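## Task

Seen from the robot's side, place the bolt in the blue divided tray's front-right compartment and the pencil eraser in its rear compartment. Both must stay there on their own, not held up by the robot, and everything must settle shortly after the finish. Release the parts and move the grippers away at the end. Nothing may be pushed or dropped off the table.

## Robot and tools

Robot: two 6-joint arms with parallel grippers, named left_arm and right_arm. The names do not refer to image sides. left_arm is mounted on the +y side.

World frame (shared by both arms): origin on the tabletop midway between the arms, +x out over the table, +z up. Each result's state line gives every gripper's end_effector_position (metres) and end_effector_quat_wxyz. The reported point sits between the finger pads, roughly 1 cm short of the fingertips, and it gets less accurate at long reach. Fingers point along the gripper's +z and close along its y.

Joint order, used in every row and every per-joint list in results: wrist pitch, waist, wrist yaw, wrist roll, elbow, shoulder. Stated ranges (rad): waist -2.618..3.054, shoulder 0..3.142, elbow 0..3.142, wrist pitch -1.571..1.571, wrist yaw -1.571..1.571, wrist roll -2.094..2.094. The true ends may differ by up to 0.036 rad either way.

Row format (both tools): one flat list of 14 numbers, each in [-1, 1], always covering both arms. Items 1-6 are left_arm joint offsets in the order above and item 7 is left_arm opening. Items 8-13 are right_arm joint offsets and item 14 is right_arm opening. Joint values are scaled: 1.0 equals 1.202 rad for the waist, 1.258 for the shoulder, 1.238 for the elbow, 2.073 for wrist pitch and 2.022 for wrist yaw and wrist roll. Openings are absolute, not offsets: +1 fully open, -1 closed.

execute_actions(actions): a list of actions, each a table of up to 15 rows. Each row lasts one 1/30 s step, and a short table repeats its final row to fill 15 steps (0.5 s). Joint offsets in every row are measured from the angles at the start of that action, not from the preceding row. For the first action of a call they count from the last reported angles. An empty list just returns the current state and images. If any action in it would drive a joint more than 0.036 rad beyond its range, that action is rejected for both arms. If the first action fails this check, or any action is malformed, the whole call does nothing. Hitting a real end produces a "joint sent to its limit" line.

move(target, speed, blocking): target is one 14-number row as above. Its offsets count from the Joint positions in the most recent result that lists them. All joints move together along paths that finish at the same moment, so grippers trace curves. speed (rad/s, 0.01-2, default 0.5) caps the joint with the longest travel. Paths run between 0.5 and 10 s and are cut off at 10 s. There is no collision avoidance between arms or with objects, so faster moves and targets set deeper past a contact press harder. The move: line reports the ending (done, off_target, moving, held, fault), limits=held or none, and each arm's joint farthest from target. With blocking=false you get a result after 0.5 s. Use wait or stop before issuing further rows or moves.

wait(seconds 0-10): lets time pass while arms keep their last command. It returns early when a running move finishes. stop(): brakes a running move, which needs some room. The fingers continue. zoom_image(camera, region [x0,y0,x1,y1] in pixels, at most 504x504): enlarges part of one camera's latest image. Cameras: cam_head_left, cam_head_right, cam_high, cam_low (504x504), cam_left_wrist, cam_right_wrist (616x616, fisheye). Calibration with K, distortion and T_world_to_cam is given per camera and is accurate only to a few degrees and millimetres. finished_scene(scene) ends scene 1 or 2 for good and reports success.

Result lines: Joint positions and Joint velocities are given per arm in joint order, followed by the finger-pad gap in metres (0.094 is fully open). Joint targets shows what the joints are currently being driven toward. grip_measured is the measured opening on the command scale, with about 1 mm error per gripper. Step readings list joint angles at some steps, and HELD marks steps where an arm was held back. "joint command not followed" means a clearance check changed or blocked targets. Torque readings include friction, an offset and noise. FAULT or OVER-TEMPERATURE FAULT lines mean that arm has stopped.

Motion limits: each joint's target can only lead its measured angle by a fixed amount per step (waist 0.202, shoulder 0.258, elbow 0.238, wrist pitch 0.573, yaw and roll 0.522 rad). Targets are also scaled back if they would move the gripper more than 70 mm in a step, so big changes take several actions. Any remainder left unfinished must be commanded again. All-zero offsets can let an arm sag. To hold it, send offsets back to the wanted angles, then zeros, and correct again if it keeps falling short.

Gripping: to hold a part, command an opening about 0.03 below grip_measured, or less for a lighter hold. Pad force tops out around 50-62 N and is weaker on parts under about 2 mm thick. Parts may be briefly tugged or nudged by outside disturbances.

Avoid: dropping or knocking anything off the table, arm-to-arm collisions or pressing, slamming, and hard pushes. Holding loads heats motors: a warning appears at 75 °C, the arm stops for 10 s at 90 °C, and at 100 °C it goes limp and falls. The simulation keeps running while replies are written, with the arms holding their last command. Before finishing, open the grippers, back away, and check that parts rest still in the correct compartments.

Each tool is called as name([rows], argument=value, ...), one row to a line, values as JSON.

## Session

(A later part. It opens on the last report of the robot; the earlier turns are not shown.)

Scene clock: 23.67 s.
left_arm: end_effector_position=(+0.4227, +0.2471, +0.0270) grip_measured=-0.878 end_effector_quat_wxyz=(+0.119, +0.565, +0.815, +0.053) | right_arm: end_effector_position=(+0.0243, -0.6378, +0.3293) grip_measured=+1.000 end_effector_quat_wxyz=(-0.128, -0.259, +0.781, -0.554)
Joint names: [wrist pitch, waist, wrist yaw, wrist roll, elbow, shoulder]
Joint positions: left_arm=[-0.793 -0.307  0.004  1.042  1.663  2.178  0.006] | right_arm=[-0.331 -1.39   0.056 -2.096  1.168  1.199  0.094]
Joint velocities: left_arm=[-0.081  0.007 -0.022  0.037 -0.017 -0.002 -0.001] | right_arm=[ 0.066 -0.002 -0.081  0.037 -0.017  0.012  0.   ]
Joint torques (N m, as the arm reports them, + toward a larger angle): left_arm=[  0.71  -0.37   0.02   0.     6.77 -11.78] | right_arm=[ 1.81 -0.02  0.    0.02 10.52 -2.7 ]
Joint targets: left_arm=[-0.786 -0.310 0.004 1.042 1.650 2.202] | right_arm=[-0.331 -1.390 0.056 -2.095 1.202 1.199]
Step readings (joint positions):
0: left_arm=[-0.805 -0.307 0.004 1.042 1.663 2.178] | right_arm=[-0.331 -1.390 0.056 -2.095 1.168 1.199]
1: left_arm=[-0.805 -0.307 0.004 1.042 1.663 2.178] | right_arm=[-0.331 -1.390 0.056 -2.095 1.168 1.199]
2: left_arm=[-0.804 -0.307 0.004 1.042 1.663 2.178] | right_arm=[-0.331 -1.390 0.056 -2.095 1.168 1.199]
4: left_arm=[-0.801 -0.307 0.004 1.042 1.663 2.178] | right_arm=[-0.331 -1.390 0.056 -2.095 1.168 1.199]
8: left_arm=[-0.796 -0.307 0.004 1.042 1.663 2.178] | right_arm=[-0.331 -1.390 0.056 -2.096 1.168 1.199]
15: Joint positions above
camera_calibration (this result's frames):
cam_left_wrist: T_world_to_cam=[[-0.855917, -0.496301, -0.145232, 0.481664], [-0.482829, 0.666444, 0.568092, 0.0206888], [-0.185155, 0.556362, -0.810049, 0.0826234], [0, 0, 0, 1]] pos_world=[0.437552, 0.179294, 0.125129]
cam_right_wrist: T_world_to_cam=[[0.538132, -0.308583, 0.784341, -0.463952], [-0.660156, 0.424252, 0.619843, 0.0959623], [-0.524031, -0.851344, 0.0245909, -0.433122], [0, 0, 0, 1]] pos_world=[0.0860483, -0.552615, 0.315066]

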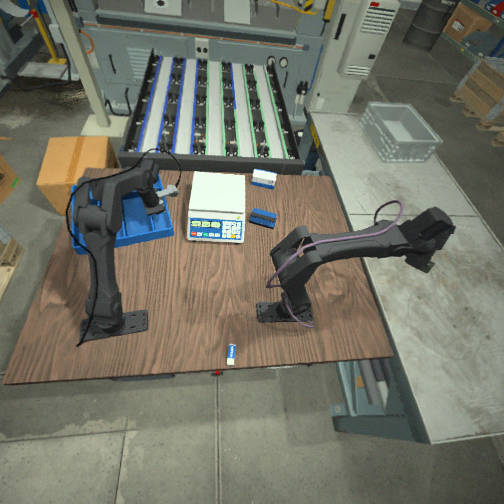

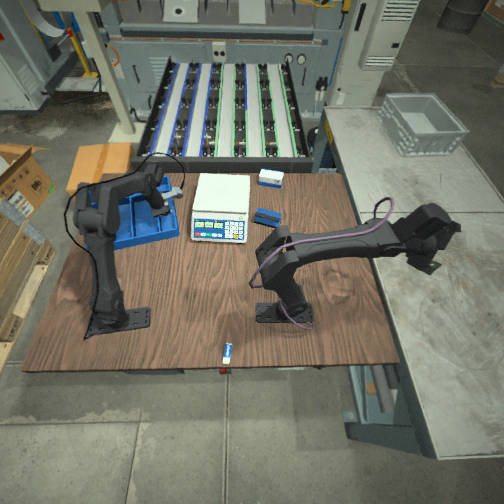

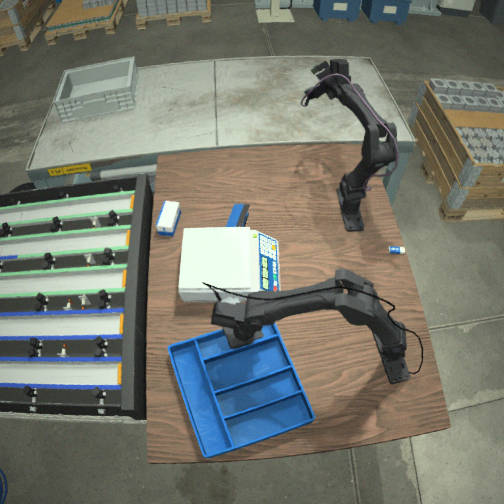

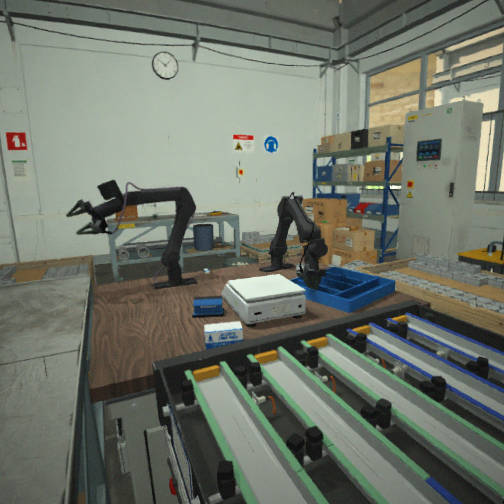

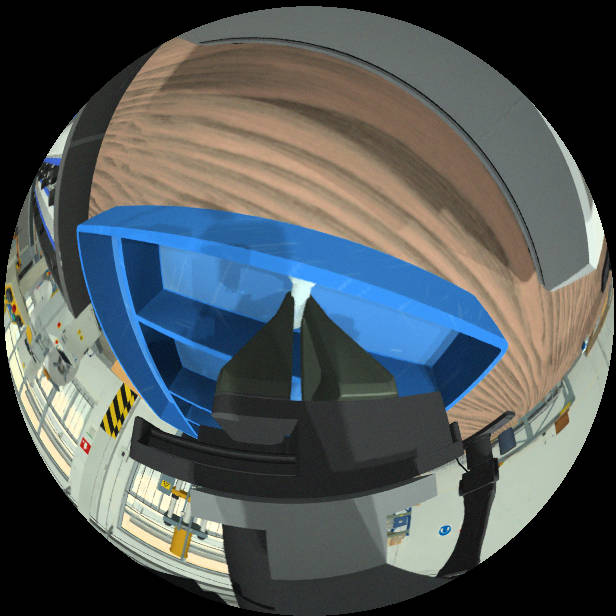

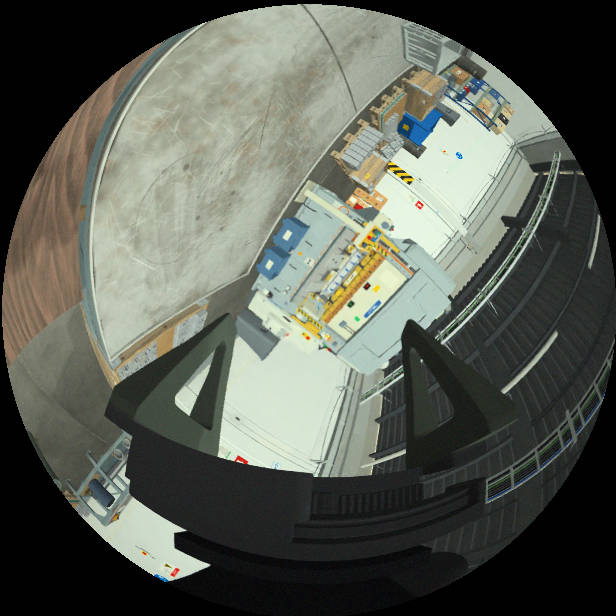

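execute_actions([
  [[0, 0, 0, 0, -0.01, 0.03, -0.91, 0, 0, 0, 0, 0.027, 0, 1]],
  [[0, 0, 0, 0, 0, 0, -0.5, 0, 0, 0, 0, 0, 0, 1]],
])

Scene clock: 24.90 s.
left_arm: end_effector_position=(+0.4280, +0.2480, +0.0261) grip_measured=-0.502 end_effector_quat_wxyz=(+0.126, +0.563, +0.814, +0.060) | right_arm: end_effector_position=(+0.0243, -0.6378, +0.3293) grip_measured=+1.000 end_effector_quat_wxyz=(-0.128, -0.259, +0.780, -0.554)
Joint names: [wrist pitch, waist, wrist yaw, wrist roll, elbow, shoulder]
Joint positions: left_arm=[-0.772 -0.305 -0.002  1.042  1.664  2.184  0.023] | right_arm=[-0.331 -1.39   0.056 -2.098  1.168  1.199  0.094]
Joint velocities: left_arm=[-0.022  0.012  0.007 -0.066 -0.017  0.007 -0.   ] | right_arm=[ 0.007 -0.032  0.007 -0.007 -0.007 -0.002  0.   ]
Joint torques (N m, as the arm reports them, + toward a larger angle): left_arm=[  0.53  -0.01   0.12   0.02   7.88 -13.89] | right_arm=[ 1.8  -0.03  0.    0.02  7.5  -2.71]
Joint targets: left_arm=[-0.790 -0.306 0.005 1.042 1.663 2.186] | right_arm=[-0.331 -1.390 0.056 -2.097 1.168 1.199]
Step readings (joint positions; steps 1 to 15: 1st action; 16 to 30: 2nd action):
0: left_arm=[-0.793 -0.307 0.004 1.042 1.663 2.178] | right_arm=[-0.331 -1.390 0.056 -2.096 1.168 1.199]
1: left_arm=[-0.793 -0.307 0.004 1.042 1.663 2.180] | right_arm=[-0.331 -1.390 0.056 -2.096 1.168 1.199]
2: left_arm=[-0.792 -0.307 0.004 1.042 1.663 2.182] | right_arm=[-0.331 -1.390 0.056 -2.096 1.168 1.199]
4: left_arm=[-0.791 -0.307 0.004 1.042 1.663 2.186] | right_arm=[-0.331 -1.390 0.056 -2.096 1.168 1.199]
8: left_arm=[-0.790 -0.307 0.004 1.042 1.663 2.186] | right_arm=[-0.331 -1.390 0.056 -2.097 1.168 1.199]
15: left_arm=[-0.790 -0.307 0.004 1.042 1.663 2.186] | right_arm=[-0.331 -1.390 0.056 -2.097 1.168 1.199]
16: left_arm=[-0.786 -0.307 0.002 1.042 1.663 2.186] | right_arm=[-0.331 -1.390 0.056 -2.097 1.168 1.199]
17: left_arm=[-0.776 -0.306 -0.001 1.042 1.664 2.184] | right_arm=[-0.331 -1.390 0.056 -2.097 1.168 1.199]
19: left_arm=[-0.772 -0.305 -0.002 1.042 1.664 2.184] | right_arm=[-0.331 -1.390 0.056 -2.097 1.168 1.199]
23: left_arm=[-0.772 -0.305 -0.002 1.042 1.664 2.184] | right_arm=[-0.331 -1.390 0.056 -2.097 1.168 1.199]
30: Joint positions above
camera_calibration (this result's frames):
cam_left_wrist: T_world_to_cam=[[-0.851659, -0.498288, -0.162437, 0.485667], [-0.495, 0.662935, 0.561688, 0.0294334], [-0.172197, 0.558773, -0.811247, 0.0762808], [0, 0, 0, 1]] pos_world=[0.441327, 0.179866, 0.12424]
cam_right_wrist: T_world_to_cam=[[0.540052, -0.307991, 0.783253, -0.463262], [-0.659175, 0.423843, 0.621164, 0.0952424], [-0.523289, -0.851762, 0.0258776, -0.43383], [0, 0, 0, 1]] pos_world=[0.0859489, -0.552568, 0.314917]

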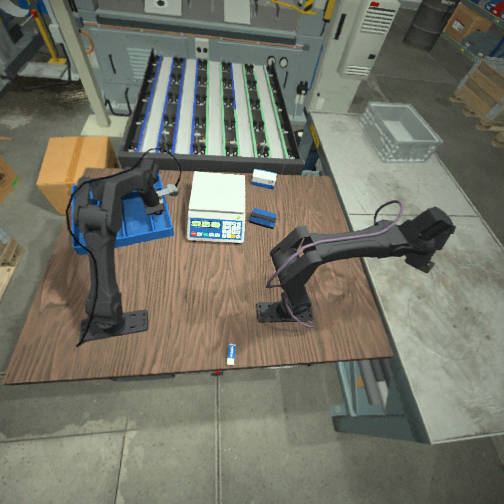

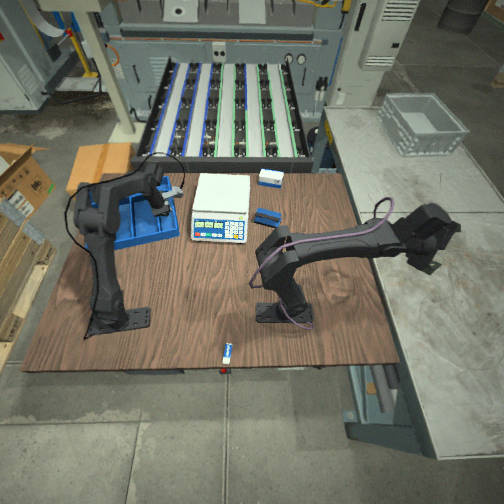

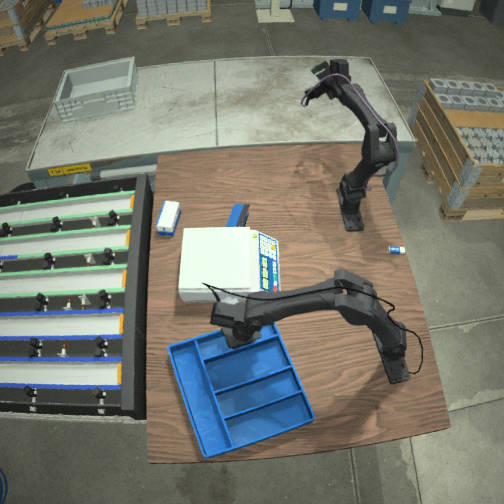

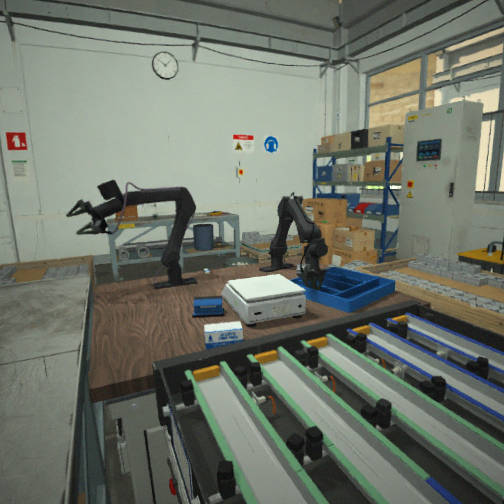

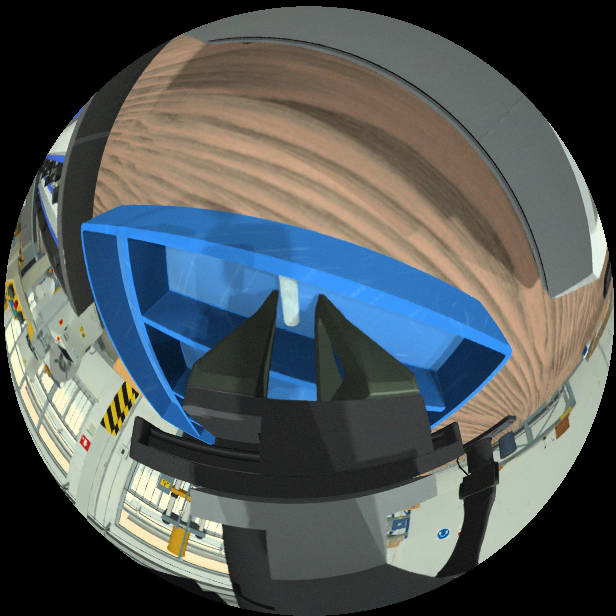

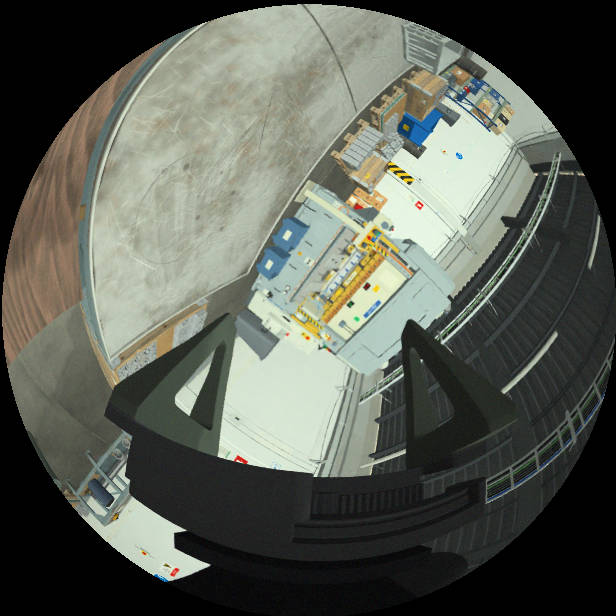

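move(target=[-0.19, 0.0, 0, 0, 0.245, -0.10, -0.5, 0, 0, 0, 0, 0.027, 0, 1], speed=0.6)

zoom_image(camera="cam_head_left", region=[190, 320, 270, 390])

zoom_image(camera="cam_head_right", region=[190, 320, 270, 390])

zoom_image(camera="cam_high", region=[360, 220, 440, 290])

Scene clock: 26.60 s.
left_arm: end_effector_position=(+0.4167, +0.2500, +0.1448) grip_measured=-0.502 end_effector_quat_wxyz=(+0.138, +0.562, +0.813, +0.066) | right_arm: end_effector_position=(+0.0243, -0.6378, +0.3293) grip_measured=+1.000 end_effector_quat_wxyz=(-0.128, -0.260, +0.780, -0.554)
Joint names: [wrist pitch, waist, wrist yaw, wrist roll, elbow, shoulder]
Joint positions: left_arm=[-1.147 -0.305 -0.003  1.042  1.952  2.068  0.023] | right_arm=[-0.331 -1.39   0.056 -2.099  1.168  1.199  0.094]
Joint velocities: left_arm=[ 0.022 -0.012  0.007 -0.022 -0.012 -0.002 -0.   ] | right_arm=[ 0.037  0.002 -0.051 -0.051 -0.012 -0.007  0.   ]
Joint torques (N m, as the arm reports them, + toward a larger angle): left_arm=[  0.62  -0.04   0.01   0.06   9.76 -14.11] | right_arm=[ 1.81 -0.03  0.02  0.02 10.52 -2.66]
Joint targets: left_arm=[-1.166 -0.305 -0.002 1.042 1.968 2.058] | right_arm=[-0.331 -1.390 0.056 -2.098 1.202 1.199]
move: off_target (right_arm); limits=none; left_arm: farthest joint: the wrist pitch, 0.019 radians from its target (0.394 radians at the start); right_arm: farthest joint: the elbow, 0.033 radians from its target (0.033 radians at the start)
camera_calibration (this result's frames):
cam_left_wrist: T_world_to_cam=[[-0.846912, -0.499116, -0.183367, 0.497544], [-0.510094, 0.665232, 0.545226, -0.0360592], [-0.15015, 0.555293, -0.817988, 0.162141], [0, 0, 0, 1]] pos_world=[0.427328, 0.182284, 0.243523]
cam_right_wrist: T_world_to_cam=[[0.540692, -0.307793, 0.782889, -0.463032], [-0.658848, 0.423707, 0.621605, 0.0950027], [-0.523041, -0.851901, 0.0263062, -0.434066], [0, 0, 0, 1]] pos_world=[0.0859157, -0.552553, 0.314867]

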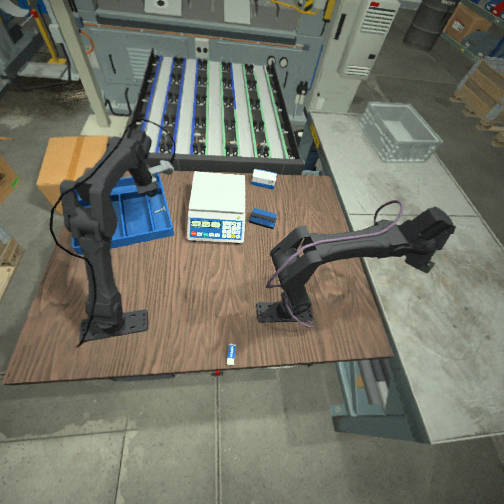

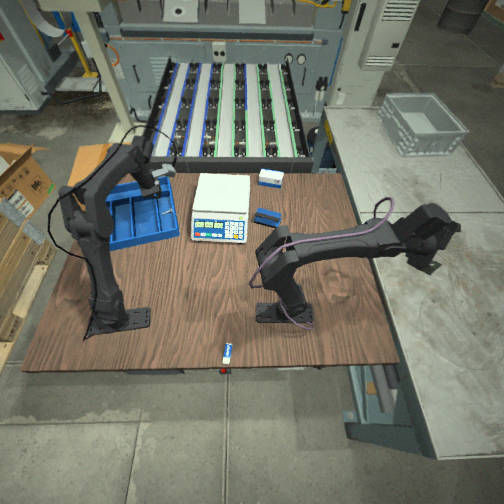

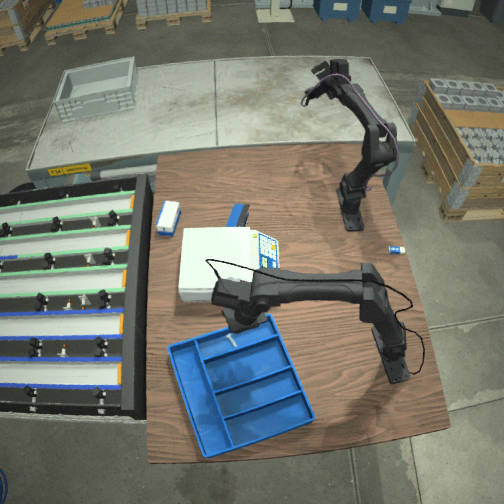

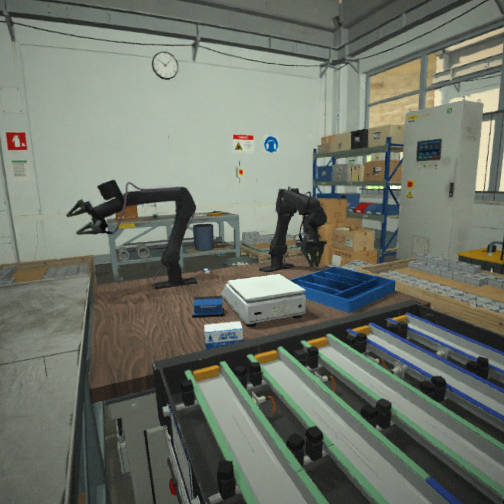

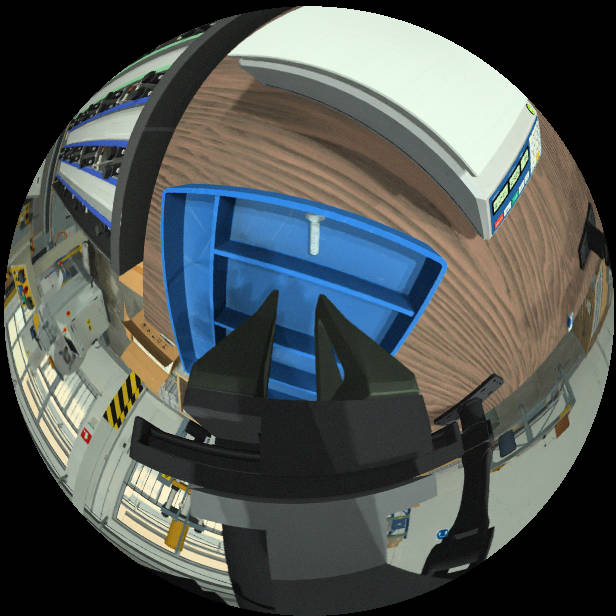

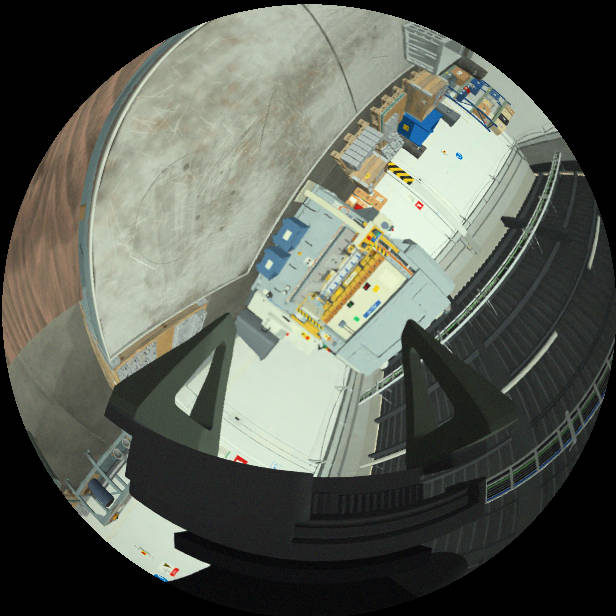

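Region (190, 320, 270, 390) of cam_head_left's 504x504 image, scaled by 6.300, with more detail than that image has; it fills the top 441 rows of this view, and the rest is white.

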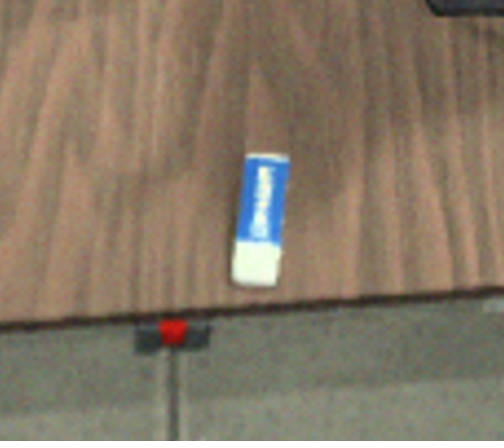

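Region (190, 320, 270, 390) of cam_head_right's 504x504 image, scaled by 6.300, with more detail than that image has; it fills the top 441 rows of this view, and the rest is white.

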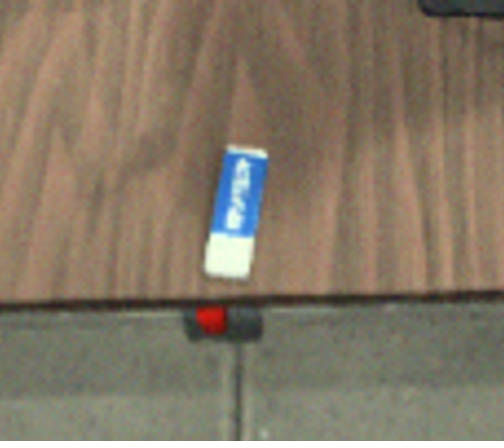

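Region (360, 220, 440, 290) of cam_high's 504x504 image, scaled by 6.300, with more detail than that image has; it fills the top 441 rows of this view, and the rest is white.

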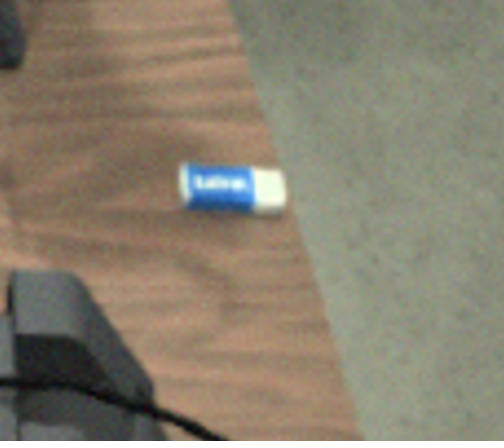

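move(target=[-0.122, -0.661, 0, 0.1, -0.042, -0.213, -0.2, 0, 0, 0, 0, 0.027, 0, 1], speed=1.0)

Scene clock: 30.17 s.
left_arm: end_effector_position=(+0.1757, +0.0044, +0.2211) grip_measured=-0.202 end_effector_quat_wxyz=(+0.144, +0.883, +0.446, +0.021) | right_arm: end_effector_position=(+0.0243, -0.6378, +0.3293) grip_measured=+1.000 end_effector_quat_wxyz=(-0.129, -0.260, +0.780, -0.554)
Joint names: [wrist pitch, waist, wrist yaw, wrist roll, elbow, shoulder]
Joint positions: left_arm=[-1.381 -1.106 -0.004  1.237  1.918  1.817  0.038] | right_arm=[-0.331 -1.39   0.056 -2.1    1.168  1.199  0.094]
Joint velocities: left_arm=[ 0.007 -0.007  0.022  0.022  0.007  0.002  0.   ] | right_arm=[ 0.007 -0.012 -0.022  0.007 -0.002 -0.017  0.   ]
Joint torques (N m, as the arm reports them, + toward a larger angle): left_arm=[  0.51   0.5    0.04   0.09   6.22 -11.69] | right_arm=[ 1.8  -0.03  0.    0.02 10.53 -2.7 ]
Joint targets: left_arm=[-1.400 -1.100 -0.003 1.245 1.900 1.800] | right_arm=[-0.331 -1.390 0.056 -2.099 1.202 1.199]
move: off_target (right_arm); limits=none; left_arm: farthest joint: the wrist pitch, 0.019 radians from its target (0.252 radians at the start); right_arm: farthest joint: the elbow, 0.033 radians from its target (0.033 radians at the start)
camera_calibration (this result's frames):
cam_left_wrist: T_world_to_cam=[[-0.875411, 0.438851, -0.202646, 0.190009], [0.248716, 0.768411, 0.589648, -0.180809], [0.414483, 0.465783, -0.781825, 0.21793], [0, 0, 0, 1]] pos_world=[0.120978, -0.0459584, 0.315501]
cam_right_wrist: T_world_to_cam=[[0.54165, -0.307496, 0.782343, -0.462686], [-0.658356, 0.423503, 0.622264, 0.0946434], [-0.522669, -0.85211, 0.0269487, -0.43442], [0, 0, 0, 1]] pos_world=[0.0858658, -0.552529, 0.314793]

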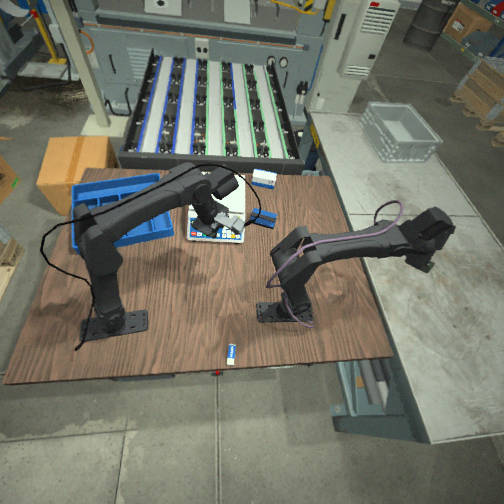

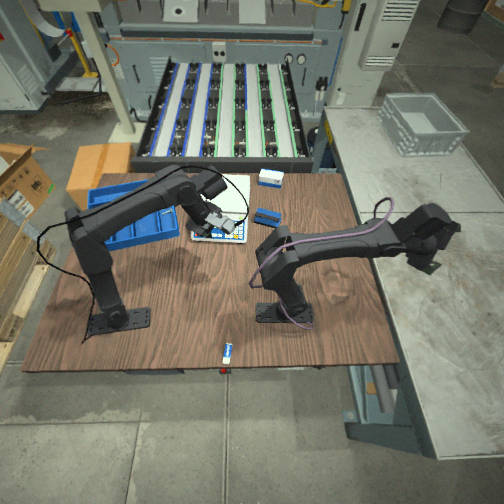

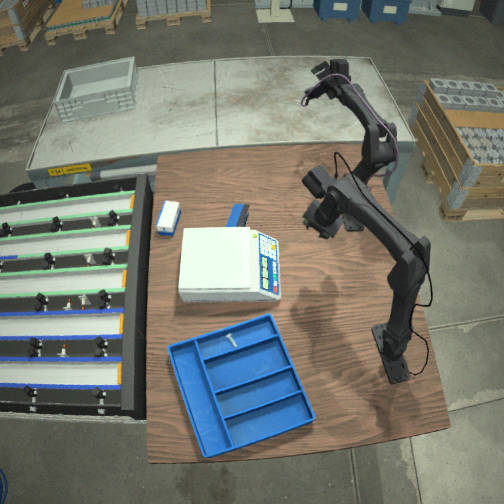

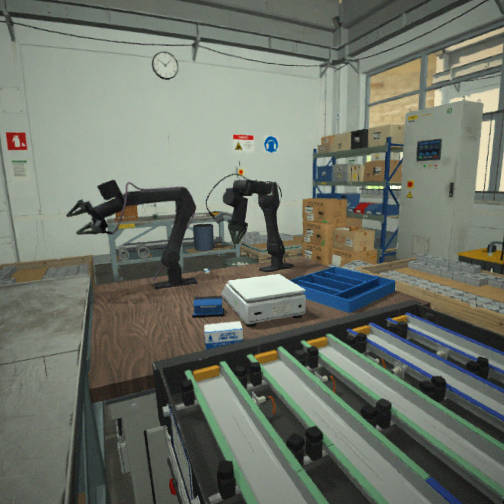

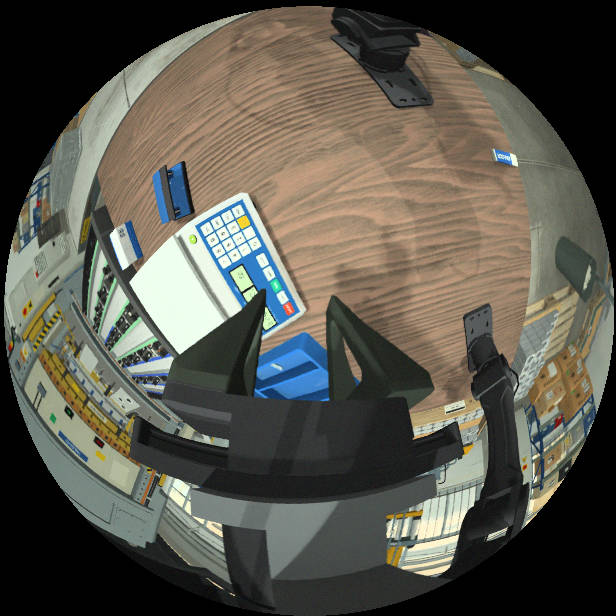

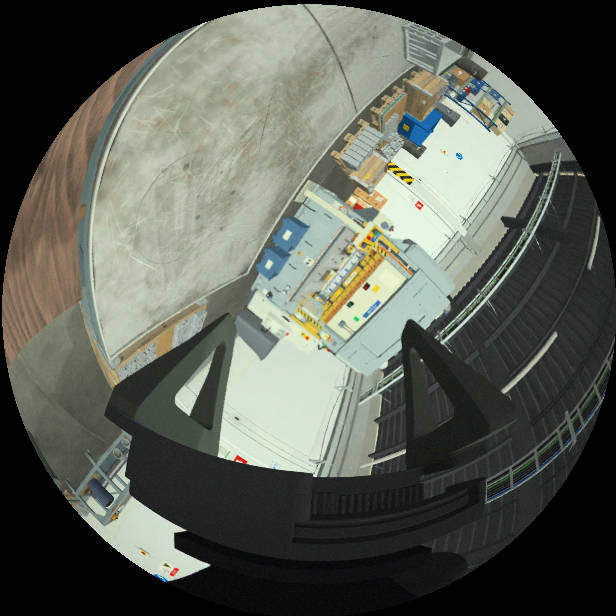

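move(target=[0.068, -0.773, 0.002, 0.067, -0.231, 0.135, 0.1, 0, 0, 0, 0, 0.027, 0, 1], speed=1.0)

Scene clock: 32.07 s.
left_arm: end_effector_position=(+0.0561, -0.0507, +0.1730) grip_measured=+0.098 end_effector_quat_wxyz=(+0.092, +0.956, +0.278, +0.001) | right_arm: end_effector_position=(+0.0243, -0.6378, +0.3293) grip_measured=+1.000 end_effector_quat_wxyz=(-0.129, -0.261, +0.780, -0.554)
Joint names: [wrist pitch, waist, wrist yaw, wrist roll, elbow, shoulder]
Joint positions: left_arm=[-1.333 -1.444 -0.006  1.269  1.822  1.876  0.052] | right_arm=[-0.331 -1.39   0.056 -2.101  1.168  1.199  0.094]
Joint velocities: left_arm=[ 0.037 -0.007  0.037  0.022 -0.017 -0.007  0.   ] | right_arm=[-0.007  0.022  0.022 -0.081 -0.012  0.002  0.   ]
Joint torques (N m, as the arm reports them, + toward a larger angle): left_arm=[  0.46  -0.17   0.03   0.03   8.85 -12.24] | right_arm=[ 1.81 -0.02  0.01  0.02 10.52 -2.68]
Joint targets: left_arm=[-1.335 -1.444 -0.009 1.268 1.830 1.862] | right_arm=[-0.331 -1.390 0.056 -2.100 1.202 1.199]
move: held (left_arm), off_target (right_arm); limits=held; held on 25 of 40 steps (left_arm), including the last (left_arm); left_arm: farthest joint: the waist, 0.591 radians from its target (0.929 radians at the start); right_arm: farthest joint: the elbow, 0.033 radians from its target (0.033 radians at the start)
joint command not followed: on one or more control steps a check withheld the commanded joint targets of the left arm, and it was not sent them on those steps. On the call's last step the targets were still withheld.
cause: the commanded joint targets would bring a part of the robot too close to another arm (this arm's wrist (the part past the wrist pitch) and the other arm's forearm (the part past the elbow)); next, command targets that bring no part of the robot closer to that arm.
camera_calibration (this result's frames):
cam_left_wrist: T_world_to_cam=[[-0.660563, 0.742155, -0.113414, 0.0876465], [0.519663, 0.561005, 0.644379, -0.115516], [0.541854, 0.366716, -0.756249, 0.239019], [0, 0, 0, 1]] pos_world=[-0.0115882, -0.0878945, 0.265134]
cam_right_wrist: T_world_to_cam=[[0.542608, -0.307199, 0.781796, -0.46234], [-0.657863, 0.423299, 0.622924, 0.0942845], [-0.522295, -0.852318, 0.0275909, -0.434773], [0, 0, 0, 1]] pos_world=[0.0858158, -0.552506, 0.314719]

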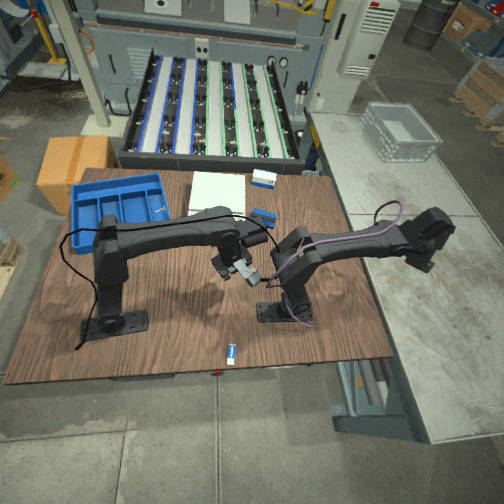

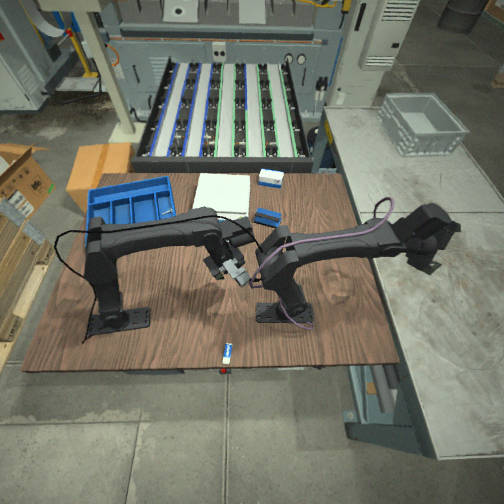

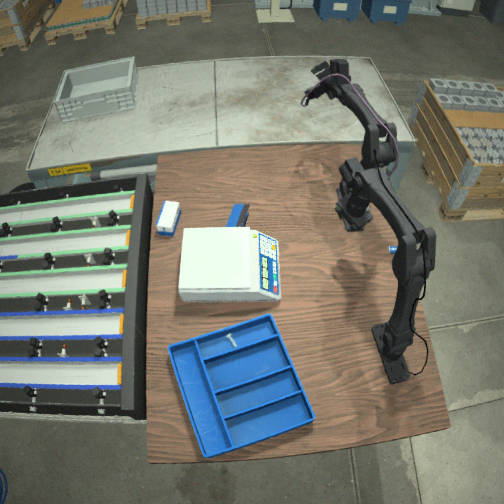

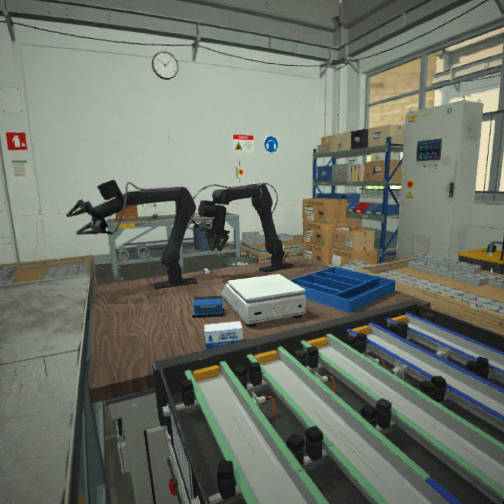

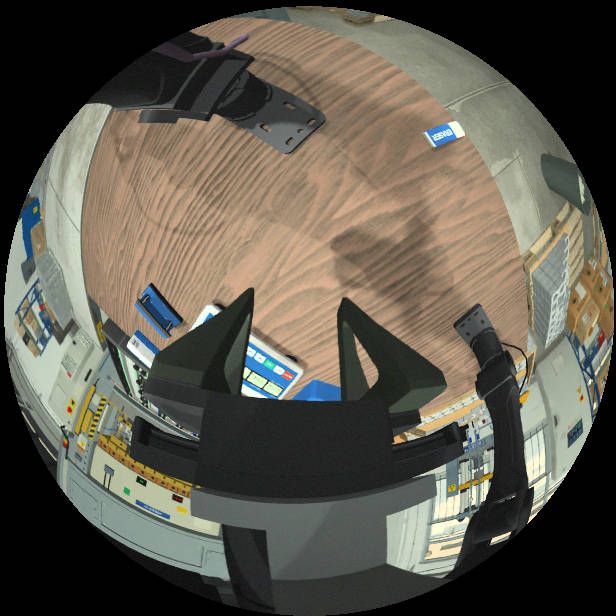

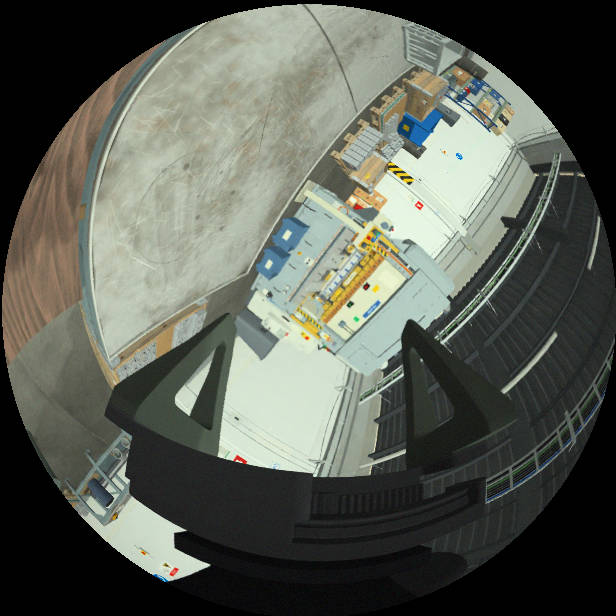

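move(target=[0, 0.03, 0, 0, 0, 0, 0.1, 0, 0, 0, 0, 0.36, 0.56, 1], speed=1.2)

Scene clock: 35.63 s.
left_arm: end_effector_position=(+0.0672, -0.0475, +0.1730) grip_measured=+0.098 end_effector_quat_wxyz=(+0.092, +0.952, +0.292, +0.003) | right_arm: end_effector_position=(+0.0478, -0.7898, +0.1856) grip_measured=+1.000 end_effector_quat_wxyz=(-0.106, -0.291, +0.853, -0.420)
Joint names: [wrist pitch, waist, wrist yaw, wrist roll, elbow, shoulder]
Joint positions: left_arm=[-1.333 -1.415 -0.006  1.269  1.822  1.876  0.052] | right_arm=[-0.335 -1.39   0.056 -2.102  1.586  1.927  0.094]
Joint velocities: left_arm=[-0.022  0.027  0.066 -0.095 -0.002 -0.002 -0.001] | right_arm=[ 0.007 -0.002  0.081  0.022 -0.007 -0.017  0.   ]
Joint torques (N m, as the arm reports them, + toward a larger angle): left_arm=[  0.55   0.4    0.05   0.04   8.03 -10.64] | right_arm=[  1.64  -0.01   0.01   0.01  10.11 -10.04]
Joint targets: left_arm=[-1.333 -1.408 -0.006 1.269 1.822 1.876] | right_arm=[-0.331 -1.390 0.056 -2.101 1.614 1.903]
move: off_target (right_arm); limits=none; left_arm: farthest joint: the waist, 0.007 radians from its target (0.036 radians at the start); right_arm: farthest joint: the elbow, 0.027 radians from its target (0.445 radians at the start)
camera_calibration (this result's frames):
cam_left_wrist: T_world_to_cam=[[-0.682075, 0.722434, -0.113414, 0.0930713], [0.502963, 0.576025, 0.644379, -0.121241], [0.530851, 0.382472, -0.756249, 0.233327], [0, 0, 0, 1]] pos_world=[0.000599368, -0.0866412, 0.265134]
cam_right_wrist: T_world_to_cam=[[0.577585, -0.526661, 0.623717, -0.555103], [-0.62403, 0.207732, 0.753282, 0.0675393], [-0.52629, -0.824303, -0.208669, -0.481878], [0, 0, 0, 1]] pos_world=[0.109159, -0.703595, 0.194798]

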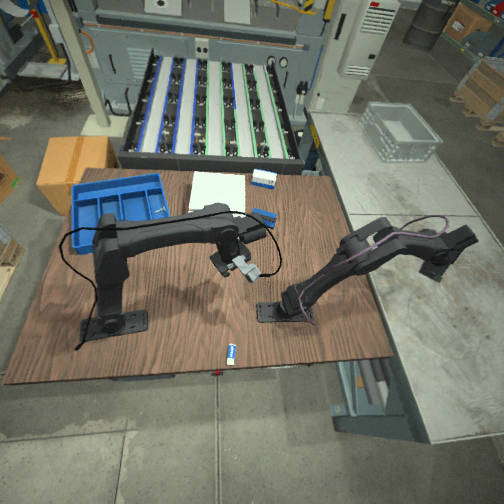

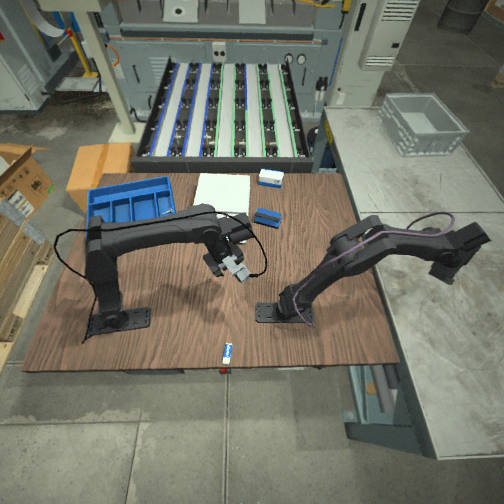

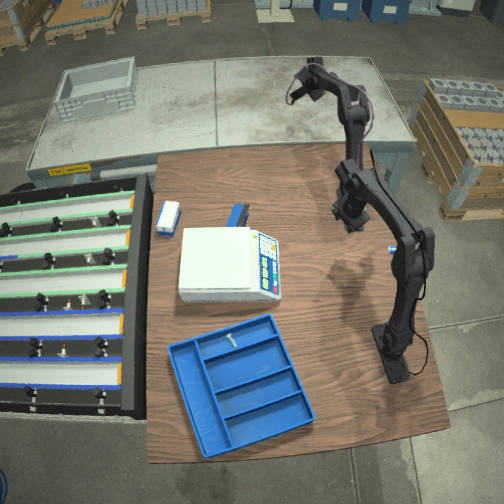

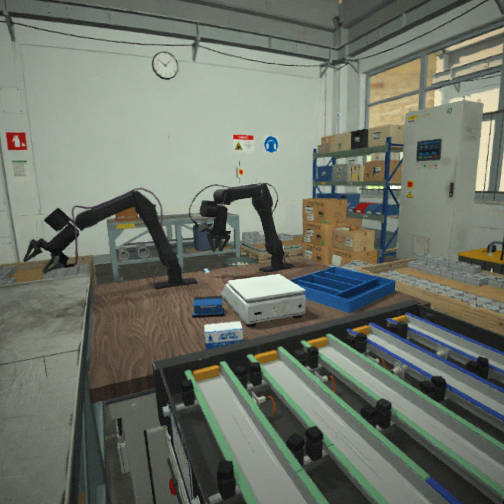

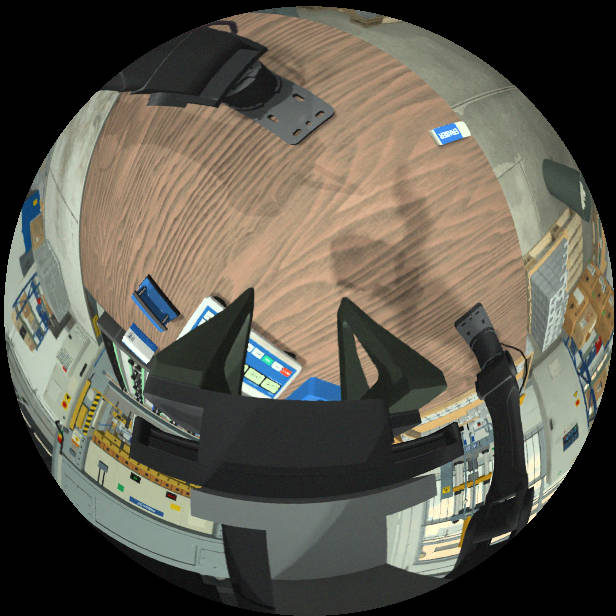

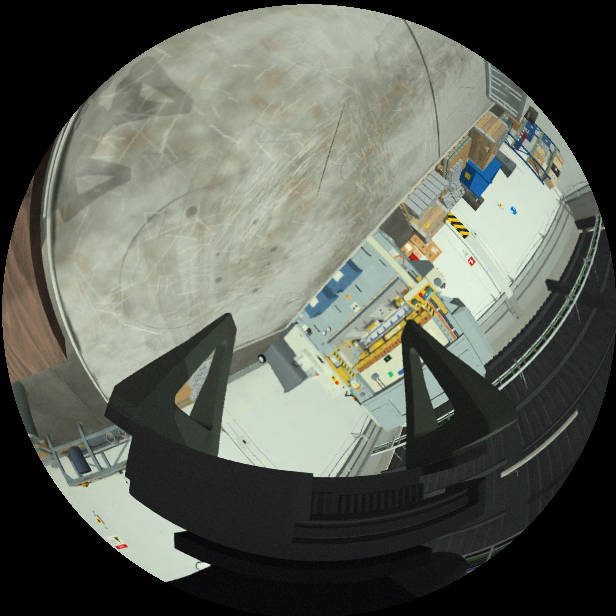

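move(target=[0.045, -0.516, 0.003, 0.051, -0.1535, 0.088, 0.1, 0, 0, 0, 0, 0.02, -0.019, 1], speed=1.0)

Scene clock: 37.10 s.
left_arm: end_effector_position=(-0.1687, -0.0254, +0.0896) grip_measured=+0.098 end_effector_quat_wxyz=(-0.003, +0.998, -0.063, +0.003) | right_arm: end_effector_position=(+0.0478, -0.7898, +0.1856) grip_measured=+1.000 end_effector_quat_wxyz=(-0.106, -0.291, +0.853, -0.420)
Joint names: [wrist pitch, waist, wrist yaw, wrist roll, elbow, shoulder]
Joint positions: left_arm=[-1.247 -2.041 -0.004  1.363  1.644  1.976  0.052] | right_arm=[-0.335 -1.39   0.056 -2.102  1.586  1.927  0.094]
Joint velocities: left_arm=[-0.051  0.002  0.022  0.007  0.007 -0.032 -0.   ] | right_arm=[ 0.037  0.012  0.037  0.037 -0.012 -0.007  0.   ]
Joint torques (N m, as the arm reports them, + toward a larger angle): left_arm=[  0.23   0.22   0.05   0.15   6.77 -10.78] | right_arm=[  1.58   0.     0.02   0.01   9.71 -10.01]
Joint targets: left_arm=[-1.240 -2.035 0.000 1.372 1.632 1.986] | right_arm=[-0.335 -1.390 0.056 -2.102 1.611 1.903]
move: off_target (right_arm); limits=none; left_arm: farthest joint: the elbow, 0.012 radians from its target (0.190 radians at the start); right_arm: farthest joint: the shoulder, 0.024 radians from its target (0.024 radians at the start)
camera_calibration (this result's frames):
cam_left_wrist: T_world_to_cam=[[-0.0342517, 0.997603, 0.0601311, 0.00751805], [0.705722, -0.0184599, 0.708249, 0.0517533], [0.707661, 0.0666945, -0.703398, 0.304061], [0, 0, 0, 1]] pos_world=[-0.251438, -0.0268238, 0.176769]
cam_right_wrist: T_world_to_cam=[[0.577585, -0.526661, 0.623717, -0.555103], [-0.62403, 0.207732, 0.753282, 0.0675393], [-0.52629, -0.824303, -0.208669, -0.481878], [0, 0, 0, 1]] pos_world=[0.109159, -0.703595, 0.194798]

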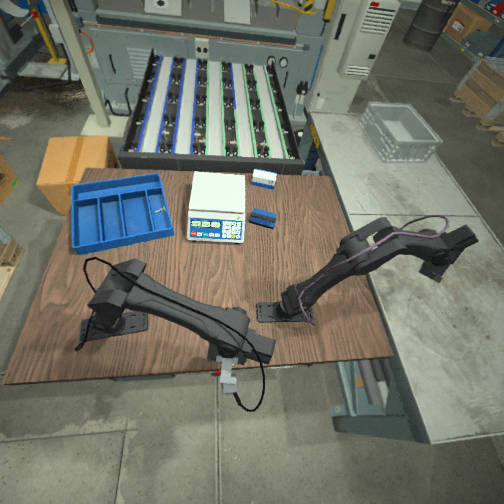

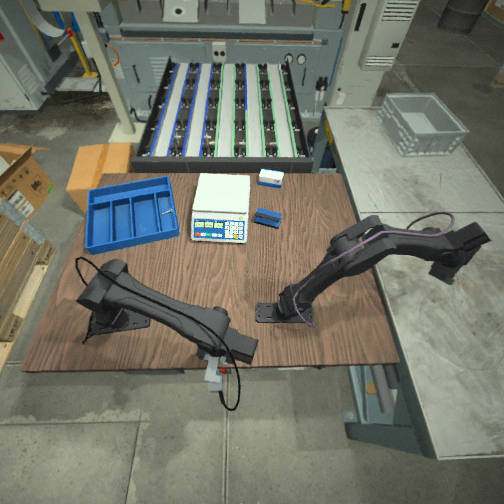

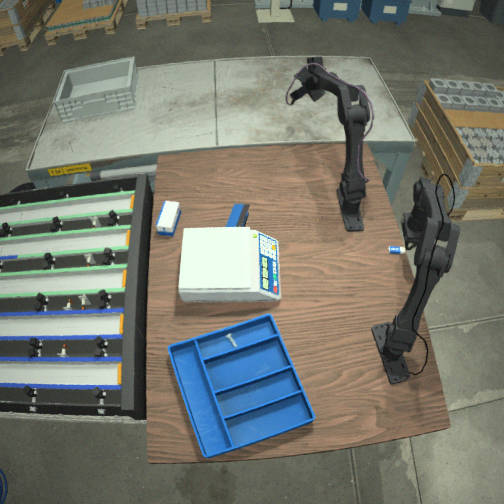

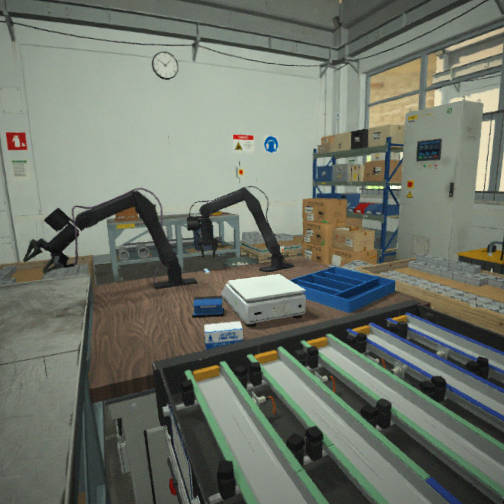

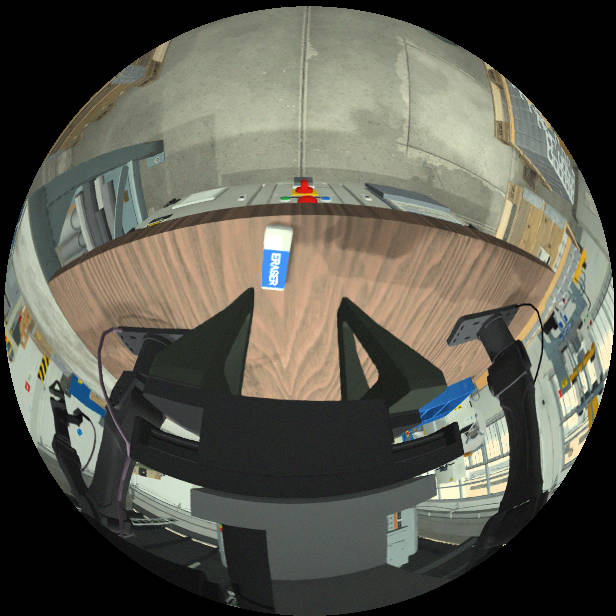

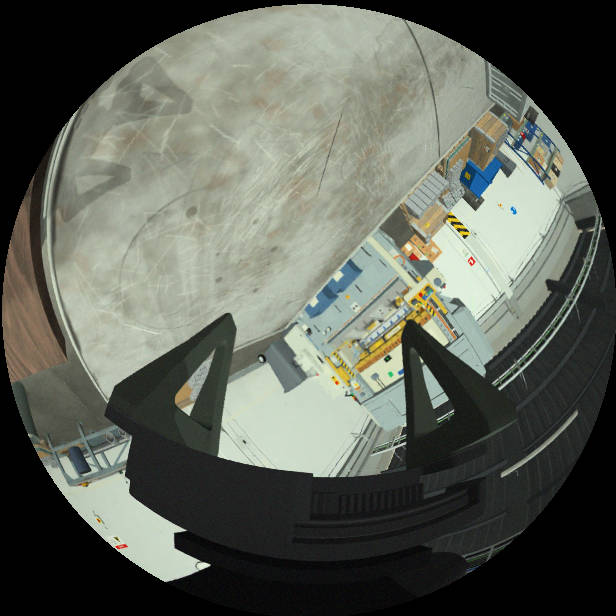

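zoom_image(camera="cam_left_wrist", region=[200, 180, 400, 340])

Region (200, 180, 400, 340) of cam_left_wrist's 616x616 image, scaled by 2.520, with more detail than that image has; it fills the top 403 rows of this view, and the rest is white.

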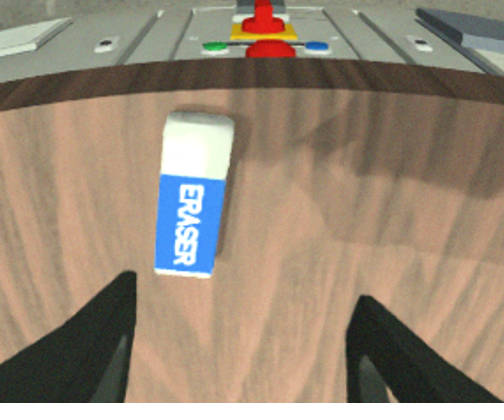

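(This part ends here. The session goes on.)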